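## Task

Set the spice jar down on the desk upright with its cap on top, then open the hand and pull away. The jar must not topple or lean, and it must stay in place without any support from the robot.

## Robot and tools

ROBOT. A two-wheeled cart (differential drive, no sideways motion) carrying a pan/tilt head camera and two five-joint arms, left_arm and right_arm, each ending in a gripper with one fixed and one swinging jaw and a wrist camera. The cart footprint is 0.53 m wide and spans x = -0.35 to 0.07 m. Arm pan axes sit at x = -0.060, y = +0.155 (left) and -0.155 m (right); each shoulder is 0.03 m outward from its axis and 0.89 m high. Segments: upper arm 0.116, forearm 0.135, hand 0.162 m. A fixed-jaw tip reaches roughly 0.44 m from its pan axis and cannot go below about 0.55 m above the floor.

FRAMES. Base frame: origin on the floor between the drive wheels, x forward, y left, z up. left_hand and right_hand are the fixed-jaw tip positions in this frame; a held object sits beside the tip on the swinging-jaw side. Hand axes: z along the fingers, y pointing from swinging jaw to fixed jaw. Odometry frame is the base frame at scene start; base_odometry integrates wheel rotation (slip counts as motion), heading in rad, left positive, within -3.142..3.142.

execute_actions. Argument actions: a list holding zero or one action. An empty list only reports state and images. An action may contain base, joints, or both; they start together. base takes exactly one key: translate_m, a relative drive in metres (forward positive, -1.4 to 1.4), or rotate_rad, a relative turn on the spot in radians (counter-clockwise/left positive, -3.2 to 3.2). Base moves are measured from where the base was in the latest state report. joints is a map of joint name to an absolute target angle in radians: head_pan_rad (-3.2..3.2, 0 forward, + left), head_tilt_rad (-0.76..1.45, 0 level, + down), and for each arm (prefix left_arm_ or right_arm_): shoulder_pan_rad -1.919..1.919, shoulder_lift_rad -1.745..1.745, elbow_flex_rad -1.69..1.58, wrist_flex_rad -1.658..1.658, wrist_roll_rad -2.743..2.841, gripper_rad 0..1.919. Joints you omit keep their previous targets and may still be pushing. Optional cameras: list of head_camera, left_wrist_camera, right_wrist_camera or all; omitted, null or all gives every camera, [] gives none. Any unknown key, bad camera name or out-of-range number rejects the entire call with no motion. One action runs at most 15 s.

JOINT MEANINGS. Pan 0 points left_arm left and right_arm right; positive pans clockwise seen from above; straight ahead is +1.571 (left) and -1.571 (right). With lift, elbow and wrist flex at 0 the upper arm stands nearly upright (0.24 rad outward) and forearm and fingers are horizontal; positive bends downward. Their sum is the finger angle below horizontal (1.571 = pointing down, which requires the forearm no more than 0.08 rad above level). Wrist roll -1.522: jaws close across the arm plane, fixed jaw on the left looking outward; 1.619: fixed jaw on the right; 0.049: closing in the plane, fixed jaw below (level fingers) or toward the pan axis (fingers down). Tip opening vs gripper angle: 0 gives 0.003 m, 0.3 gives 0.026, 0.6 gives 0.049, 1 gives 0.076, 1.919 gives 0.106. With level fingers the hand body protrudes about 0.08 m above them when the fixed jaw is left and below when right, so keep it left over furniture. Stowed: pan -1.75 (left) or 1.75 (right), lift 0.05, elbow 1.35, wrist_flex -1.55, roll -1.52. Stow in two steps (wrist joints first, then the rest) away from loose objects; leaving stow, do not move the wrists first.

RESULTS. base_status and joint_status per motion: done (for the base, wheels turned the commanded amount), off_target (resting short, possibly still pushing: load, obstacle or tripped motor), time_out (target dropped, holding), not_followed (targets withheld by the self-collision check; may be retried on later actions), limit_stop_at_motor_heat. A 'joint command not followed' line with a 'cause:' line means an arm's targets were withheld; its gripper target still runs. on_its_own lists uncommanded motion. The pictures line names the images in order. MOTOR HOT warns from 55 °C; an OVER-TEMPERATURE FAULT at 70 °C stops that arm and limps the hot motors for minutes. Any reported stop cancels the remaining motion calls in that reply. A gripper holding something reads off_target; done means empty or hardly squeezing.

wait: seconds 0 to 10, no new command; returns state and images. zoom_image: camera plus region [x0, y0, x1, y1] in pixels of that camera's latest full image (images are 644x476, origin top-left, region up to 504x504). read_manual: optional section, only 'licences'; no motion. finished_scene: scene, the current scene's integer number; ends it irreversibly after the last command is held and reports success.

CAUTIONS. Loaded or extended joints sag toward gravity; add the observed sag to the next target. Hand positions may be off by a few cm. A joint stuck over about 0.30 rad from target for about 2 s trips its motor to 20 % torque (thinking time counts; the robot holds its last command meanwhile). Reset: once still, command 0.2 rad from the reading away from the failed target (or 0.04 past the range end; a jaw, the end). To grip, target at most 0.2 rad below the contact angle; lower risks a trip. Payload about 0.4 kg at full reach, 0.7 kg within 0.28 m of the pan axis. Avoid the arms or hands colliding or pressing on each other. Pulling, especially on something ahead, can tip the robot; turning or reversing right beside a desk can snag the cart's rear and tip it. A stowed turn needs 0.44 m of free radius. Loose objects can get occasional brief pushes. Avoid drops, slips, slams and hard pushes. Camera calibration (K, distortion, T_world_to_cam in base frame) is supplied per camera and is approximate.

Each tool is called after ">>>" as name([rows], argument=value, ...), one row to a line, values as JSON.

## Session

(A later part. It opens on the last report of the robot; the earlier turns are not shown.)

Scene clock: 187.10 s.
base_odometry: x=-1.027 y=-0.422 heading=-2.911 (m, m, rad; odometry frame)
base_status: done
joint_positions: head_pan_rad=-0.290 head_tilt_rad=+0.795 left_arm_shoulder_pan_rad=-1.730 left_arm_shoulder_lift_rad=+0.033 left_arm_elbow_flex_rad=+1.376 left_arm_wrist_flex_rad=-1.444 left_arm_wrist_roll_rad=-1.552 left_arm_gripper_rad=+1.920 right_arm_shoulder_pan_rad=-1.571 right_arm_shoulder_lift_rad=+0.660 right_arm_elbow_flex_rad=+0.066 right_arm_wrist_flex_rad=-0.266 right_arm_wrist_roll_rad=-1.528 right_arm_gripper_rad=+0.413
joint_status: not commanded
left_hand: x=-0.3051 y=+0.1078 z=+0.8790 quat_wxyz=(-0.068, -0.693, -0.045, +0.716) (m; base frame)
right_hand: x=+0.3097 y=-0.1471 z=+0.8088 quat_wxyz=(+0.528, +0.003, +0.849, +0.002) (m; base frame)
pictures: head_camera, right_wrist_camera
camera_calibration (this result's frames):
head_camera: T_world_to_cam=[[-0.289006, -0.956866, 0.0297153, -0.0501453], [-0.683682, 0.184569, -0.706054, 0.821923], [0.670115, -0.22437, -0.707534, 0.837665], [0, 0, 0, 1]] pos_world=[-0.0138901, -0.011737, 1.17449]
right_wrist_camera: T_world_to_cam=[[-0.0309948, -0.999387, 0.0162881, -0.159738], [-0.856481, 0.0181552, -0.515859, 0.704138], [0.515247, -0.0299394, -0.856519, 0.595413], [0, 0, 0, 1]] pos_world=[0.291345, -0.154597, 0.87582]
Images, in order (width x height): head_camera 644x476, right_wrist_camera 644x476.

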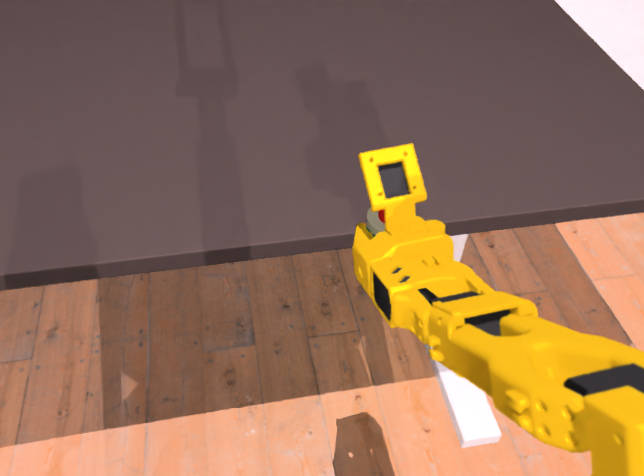

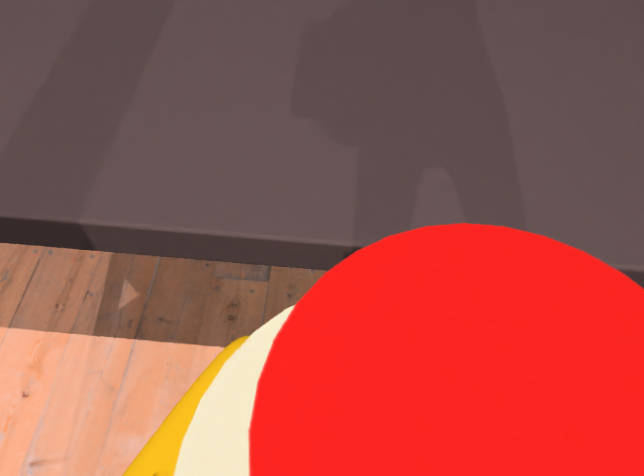

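>>> execute_actions([
  {"base": {"translate_m": 0.245}, "joints": {"right_arm_shoulder_lift_rad": 0.885, "right_arm_wrist_flex_rad": -0.55, "head_pan_rad": -0.35, "head_tilt_rad": 0.95}},
], cameras=["head_camera", "right_wrist_camera"])

>>> execute_actions([
  {"joints": {"right_arm_shoulder_lift_rad": 1.06, "right_arm_wrist_flex_rad": -0.725}},
], cameras=["head_camera", "right_wrist_camera"])

Scene clock: 207.13 s.
base_odometry: x=-1.265 y=-0.477 heading=-2.912 (m, m, rad; odometry frame)
base_status: done
joint_positions: head_pan_rad=-0.340 head_tilt_rad=+0.945 left_arm_shoulder_pan_rad=-1.730 left_arm_shoulder_lift_rad=+0.033 left_arm_elbow_flex_rad=+1.376 left_arm_wrist_flex_rad=-1.444 left_arm_wrist_roll_rad=-1.552 left_arm_gripper_rad=+1.920 right_arm_shoulder_pan_rad=-1.571 right_arm_shoulder_lift_rad=+0.913 right_arm_elbow_flex_rad=+0.066 right_arm_wrist_flex_rad=-0.530 right_arm_wrist_roll_rad=-1.528 right_arm_gripper_rad=+0.413
joint_status: all done
left_hand: x=-0.3051 y=+0.1078 z=+0.8790 quat_wxyz=(-0.068, -0.693, -0.045, +0.716) (m; base frame)
right_hand: x=+0.3008 y=-0.1471 z=+0.7619 quat_wxyz=(+0.532, +0.002, +0.847, +0.002) (m; base frame)
pictures: head_camera, right_wrist_camera
camera_calibration (this result's frames):
head_camera: T_world_to_cam=[[-0.332197, -0.942737, 0.0298618, -0.0523439], [-0.765704, 0.251057, -0.592173, 0.68699], [0.550766, -0.219583, -0.805258, 0.944536], [0, 0, 0, 1]] pos_world=[-0.0115762, -0.0144161, 1.16897]
right_wrist_camera: T_world_to_cam=[[-0.0311678, -0.999387, 0.0159498, -0.158944], [-0.850893, 0.0181576, -0.525026, 0.677555], [0.524414, -0.0299355, -0.850937, 0.552781], [0, 0, 0, 1]] pos_world=[0.281687, -0.154601, 0.828651]
Images, in order (width x height): head_camera 644x476, right_wrist_camera 644x476.

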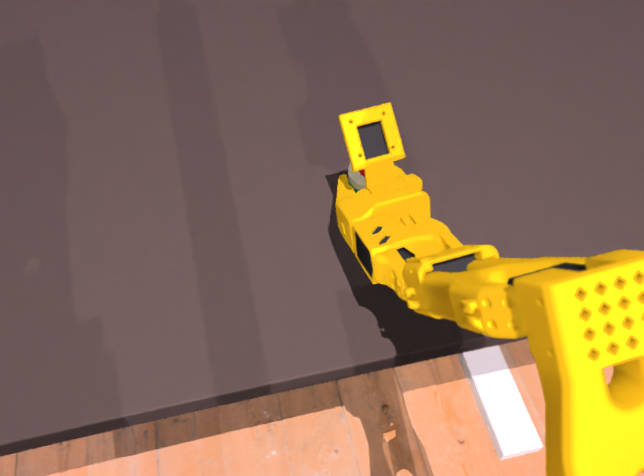

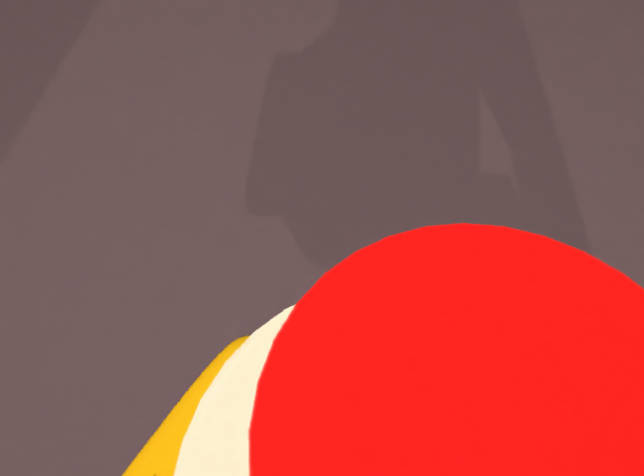

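Scene clock: 208.00 s.
base_odometry: x=-1.265 y=-0.477 heading=-2.912 (m, m, rad; odometry frame)
base_status: not commanded
joint_positions: head_pan_rad=-0.340 head_tilt_rad=+0.945 left_arm_shoulder_pan_rad=-1.730 left_arm_shoulder_lift_rad=+0.033 left_arm_elbow_flex_rad=+1.376 left_arm_wrist_flex_rad=-1.444 left_arm_wrist_roll_rad=-1.552 left_arm_gripper_rad=+1.920 right_arm_shoulder_pan_rad=-1.571 right_arm_shoulder_lift_rad=+1.086 right_arm_elbow_flex_rad=+0.066 right_arm_wrist_flex_rad=-0.705 right_arm_wrist_roll_rad=-1.528 right_arm_gripper_rad=+0.413
joint_status: all done
left_hand: x=-0.3051 y=+0.1078 z=+0.8790 quat_wxyz=(-0.068, -0.693, -0.045, +0.716) (m; base frame)
right_hand: x=+0.2874 y=-0.1471 z=+0.7310 quat_wxyz=(+0.533, +0.002, +0.846, +0.002) (m; base frame)
pictures: head_camera, right_wrist_camera
camera_calibration (this result's frames):
head_camera: T_world_to_cam=[[-0.332197, -0.942737, 0.0298618, -0.0523439], [-0.765704, 0.251057, -0.592173, 0.68699], [0.550766, -0.219583, -0.805258, 0.944536], [0, 0, 0, 1]] pos_world=[-0.0115762, -0.0144161, 1.16897]
right_wrist_camera: T_world_to_cam=[[-0.0311923, -0.999387, 0.0159013, -0.158833], [-0.850086, 0.0181579, -0.52633, 0.650628], [0.525719, -0.0299349, -0.850132, 0.532576], [0, 0, 0, 1]] pos_world=[0.26815, -0.154607, 0.797731]
Images, in order (width x height): head_camera 644x476, right_wrist_camera 644x476.

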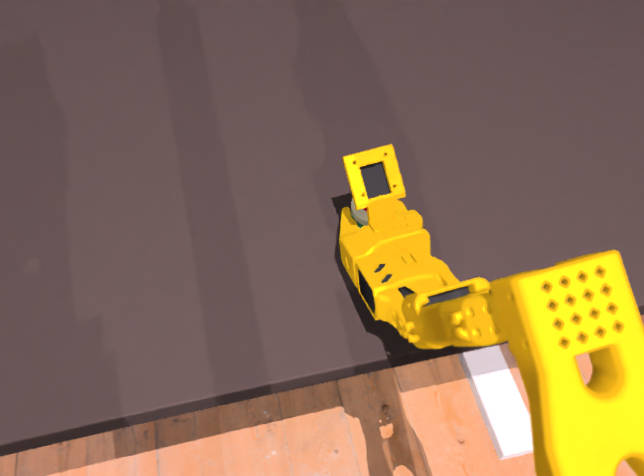

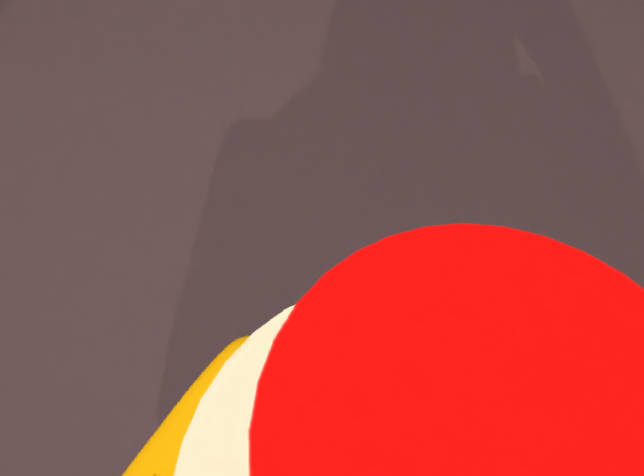

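>>> execute_actions([
  {"joints": {"right_arm_shoulder_lift_rad": 1.115, "right_arm_wrist_flex_rad": -0.772}},
], cameras=["head_camera", "right_wrist_camera"])

Scene clock: 213.00 s.
base_odometry: x=-1.265 y=-0.477 heading=-2.912 (m, m, rad; odometry frame)
base_status: not commanded
joint_positions: head_pan_rad=-0.340 head_tilt_rad=+0.945 left_arm_shoulder_pan_rad=-1.730 left_arm_shoulder_lift_rad=+0.033 left_arm_elbow_flex_rad=+1.376 left_arm_wrist_flex_rad=-1.444 left_arm_wrist_roll_rad=-1.552 left_arm_gripper_rad=+1.920 right_arm_shoulder_pan_rad=-1.571 right_arm_shoulder_lift_rad=+1.135 right_arm_elbow_flex_rad=+0.066 right_arm_wrist_flex_rad=-0.756 right_arm_wrist_roll_rad=-1.528 right_arm_gripper_rad=+0.413
joint_status: all done
left_hand: x=-0.3051 y=+0.1078 z=+0.8790 quat_wxyz=(-0.068, -0.693, -0.045, +0.716) (m; base frame)
right_hand: x=+0.2827 y=-0.1471 z=+0.7229 quat_wxyz=(+0.534, +0.002, +0.846, +0.002) (m; base frame)
pictures: head_camera, right_wrist_camera
camera_calibration (this result's frames):
head_camera: T_world_to_cam=[[-0.332197, -0.942737, 0.0298618, -0.0523439], [-0.765704, 0.251057, -0.592173, 0.68699], [0.550766, -0.219583, -0.805258, 0.944536], [0, 0, 0, 1]] pos_world=[-0.0115762, -0.0144161, 1.16897]
right_wrist_camera: T_world_to_cam=[[-0.0312166, -0.999387, 0.0158528, -0.15881], [-0.849278, 0.0181583, -0.527634, 0.643084], [0.527022, -0.0299343, -0.849324, 0.527187], [0, 0, 0, 1]] pos_world=[0.26336, -0.154609, 0.789583]
Images, in order (width x height): head_camera 644x476, right_wrist_camera 644x476.

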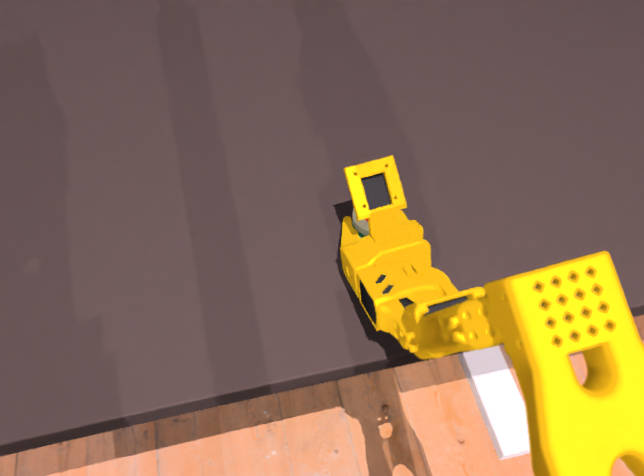

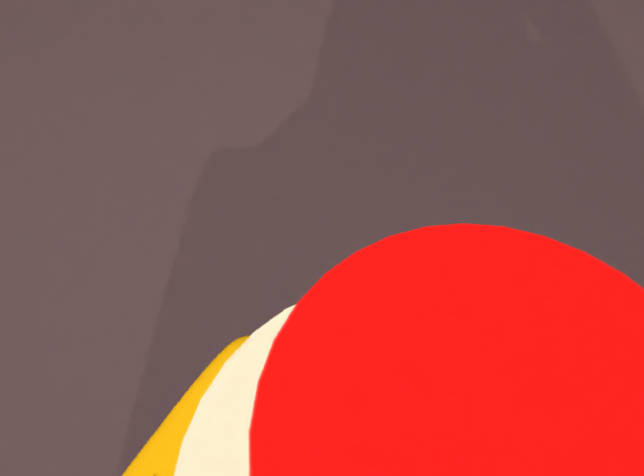

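>>> execute_actions([
  {"joints": {"right_arm_shoulder_lift_rad": 1.15, "right_arm_wrist_flex_rad": -0.795}},
], cameras=["head_camera", "right_wrist_camera"])

Scene clock: 216.47 s.
base_odometry: x=-1.265 y=-0.477 heading=-2.912 (m, m, rad; odometry frame)
base_status: not commanded
joint_positions: head_pan_rad=-0.340 head_tilt_rad=+0.945 left_arm_shoulder_pan_rad=-1.730 left_arm_shoulder_lift_rad=+0.033 left_arm_elbow_flex_rad=+1.376 left_arm_wrist_flex_rad=-1.444 left_arm_wrist_roll_rad=-1.552 left_arm_gripper_rad=+1.920 right_arm_shoulder_pan_rad=-1.571 right_arm_shoulder_lift_rad=+1.152 right_arm_elbow_flex_rad=+0.066 right_arm_wrist_flex_rad=-0.788 right_arm_wrist_roll_rad=-1.528 right_arm_gripper_rad=+0.413
joint_status: all done
left_hand: x=-0.3051 y=+0.1078 z=+0.8790 quat_wxyz=(-0.068, -0.693, -0.045, +0.716) (m; base frame)
right_hand: x=+0.2820 y=-0.1471 z=+0.7223 quat_wxyz=(+0.540, +0.002, +0.842, +0.002) (m; base frame)
pictures: head_camera, right_wrist_camera
camera_calibration (this result's frames):
head_camera: T_world_to_cam=[[-0.332197, -0.942737, 0.0298618, -0.0523439], [-0.765704, 0.251057, -0.592173, 0.68699], [0.550766, -0.219583, -0.805258, 0.944536], [0, 0, 0, 1]] pos_world=[-0.0115762, -0.0144161, 1.16897]
right_wrist_camera: T_world_to_cam=[[-0.0314561, -0.999387, 0.0153655, -0.158404], [-0.841085, 0.0181618, -0.540599, 0.649241], [0.539988, -0.0299288, -0.84114, 0.517493], [0, 0, 0, 1]] pos_world=[0.261643, -0.15461, 0.788697]
Images, in order (width x height): head_camera 644x476, right_wrist_camera 644x476.

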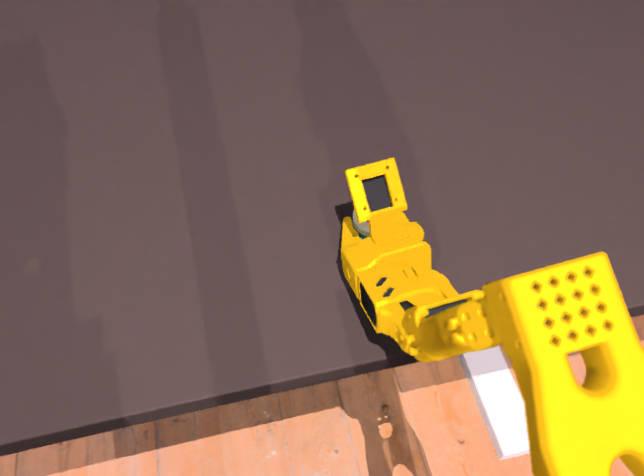

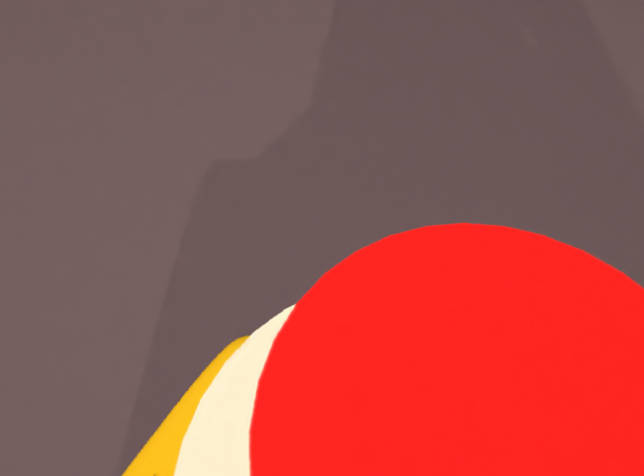

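>>> execute_actions([
  {"joints": {"right_arm_shoulder_lift_rad": 1.13, "right_arm_gripper_rad": 1.0}},
], cameras=["head_camera", "right_wrist_camera"])

Scene clock: 220.37 s.
base_odometry: x=-1.265 y=-0.477 heading=-2.912 (m, m, rad; odometry frame)
base_status: not commanded
joint_positions: head_pan_rad=-0.340 head_tilt_rad=+0.945 left_arm_shoulder_pan_rad=-1.730 left_arm_shoulder_lift_rad=+0.033 left_arm_elbow_flex_rad=+1.376 left_arm_wrist_flex_rad=-1.444 left_arm_wrist_roll_rad=-1.552 left_arm_gripper_rad=+1.920 right_arm_shoulder_pan_rad=-1.571 right_arm_shoulder_lift_rad=+1.152 right_arm_elbow_flex_rad=+0.066 right_arm_wrist_flex_rad=-0.788 right_arm_wrist_roll_rad=-1.528 right_arm_gripper_rad=+0.992
joint_status: all done
left_hand: x=-0.3051 y=+0.1078 z=+0.8790 quat_wxyz=(-0.068, -0.693, -0.045, +0.716) (m; base frame)
right_hand: x=+0.2820 y=-0.1471 z=+0.7223 quat_wxyz=(+0.540, +0.002, +0.842, +0.002) (m; base frame)
pictures: head_camera, right_wrist_camera
camera_calibration (this result's frames):
head_camera: T_world_to_cam=[[-0.332197, -0.942737, 0.0298618, -0.0523439], [-0.765704, 0.251057, -0.592173, 0.68699], [0.550766, -0.219583, -0.805258, 0.944536], [0, 0, 0, 1]] pos_world=[-0.0115762, -0.0144161, 1.16897]
right_wrist_camera: T_world_to_cam=[[-0.0314561, -0.999387, 0.0153655, -0.158404], [-0.841085, 0.0181618, -0.540599, 0.649241], [0.539988, -0.0299288, -0.84114, 0.517493], [0, 0, 0, 1]] pos_world=[0.261643, -0.15461, 0.788697]
Images, in order (width x height): head_camera 644x476, right_wrist_camera 644x476.

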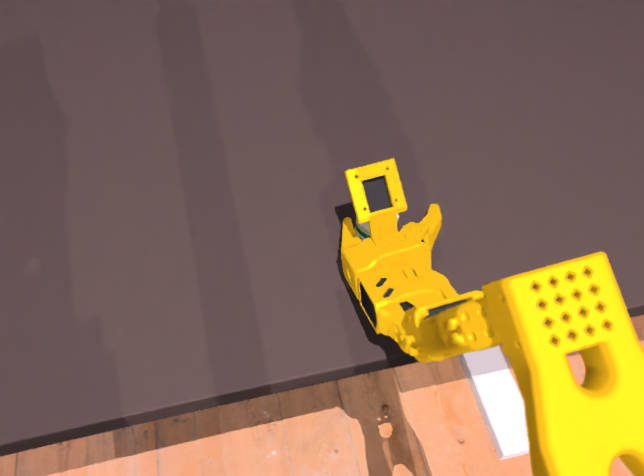

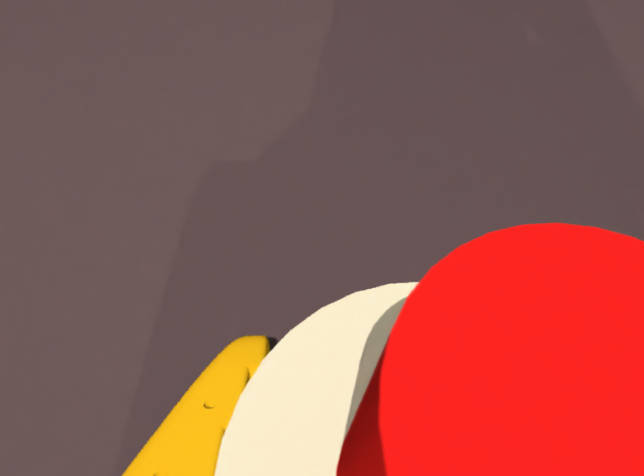

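>>> execute_actions([
  {"base": {"translate_m": -0.45}, "joints": {"right_arm_shoulder_pan_rad": -1.603, "head_tilt_rad": 0.6, "head_pan_rad": -0.2}},
], cameras=["head_camera", "right_wrist_camera"])

Scene clock: 226.63 s.
base_odometry: x=-0.828 y=-0.375 heading=-2.913 (m, m, rad; odometry frame)
base_status: done
joint_positions: head_pan_rad=-0.210 head_tilt_rad=+0.614 left_arm_shoulder_pan_rad=-1.730 left_arm_shoulder_lift_rad=+0.033 left_arm_elbow_flex_rad=+1.376 left_arm_wrist_flex_rad=-1.444 left_arm_wrist_roll_rad=-1.552 left_arm_gripper_rad=+1.920 right_arm_shoulder_pan_rad=-1.596 right_arm_shoulder_lift_rad=+1.152 right_arm_elbow_flex_rad=+0.066 right_arm_wrist_flex_rad=-0.788 right_arm_wrist_roll_rad=-1.528 right_arm_gripper_rad=+0.994
joint_status: all done
left_hand: x=-0.3051 y=+0.1078 z=+0.8790 quat_wxyz=(-0.068, -0.693, -0.045, +0.716) (m; base frame)
right_hand: x=+0.2817 y=-0.1387 z=+0.7223 quat_wxyz=(+0.540, -0.008, +0.842, +0.008) (m; base frame)
pictures: head_camera, right_wrist_camera
camera_calibration (this result's frames):
head_camera: T_world_to_cam=[[-0.21667, -0.975824, 0.0286522, -0.0455218], [-0.56074, 0.100373, -0.821885, 0.961023], [0.79914, -0.194144, -0.568932, 0.684198], [0, 0, 0, 1]] pos_world=[-0.0177494, -0.00804917, 1.18042]
right_wrist_camera: T_world_to_cam=[[-0.00692041, -0.999858, 0.0153655, -0.157004], [-0.841277, -0.00248494, -0.540599, 0.646029], [0.54056, -0.0166678, -0.84114, 0.519583], [0, 0, 0, 1]] pos_world=[0.261537, -0.146716, 0.788697]
Images, in order (width x height): head_camera 644x476, right_wrist_camera 644x476.

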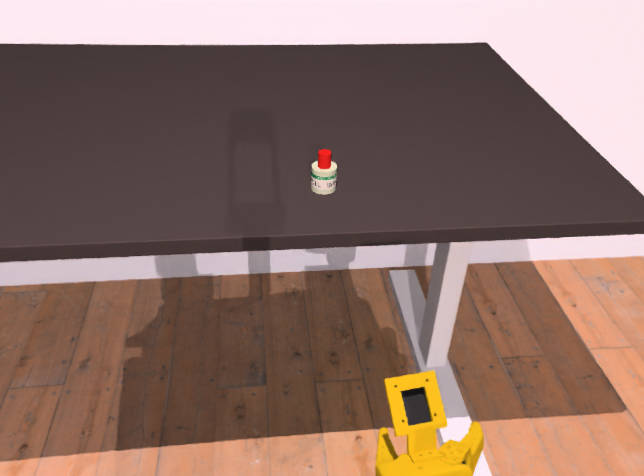

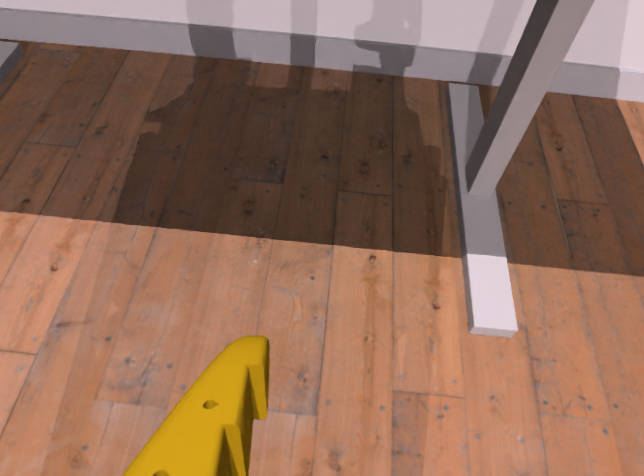

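The jar is standing on the desk with its cap up. The hand is about 0.45 m back from it, so I'm ending scene 1.

>>> finished_scene(scene=1)

The scene is finished: the task was done.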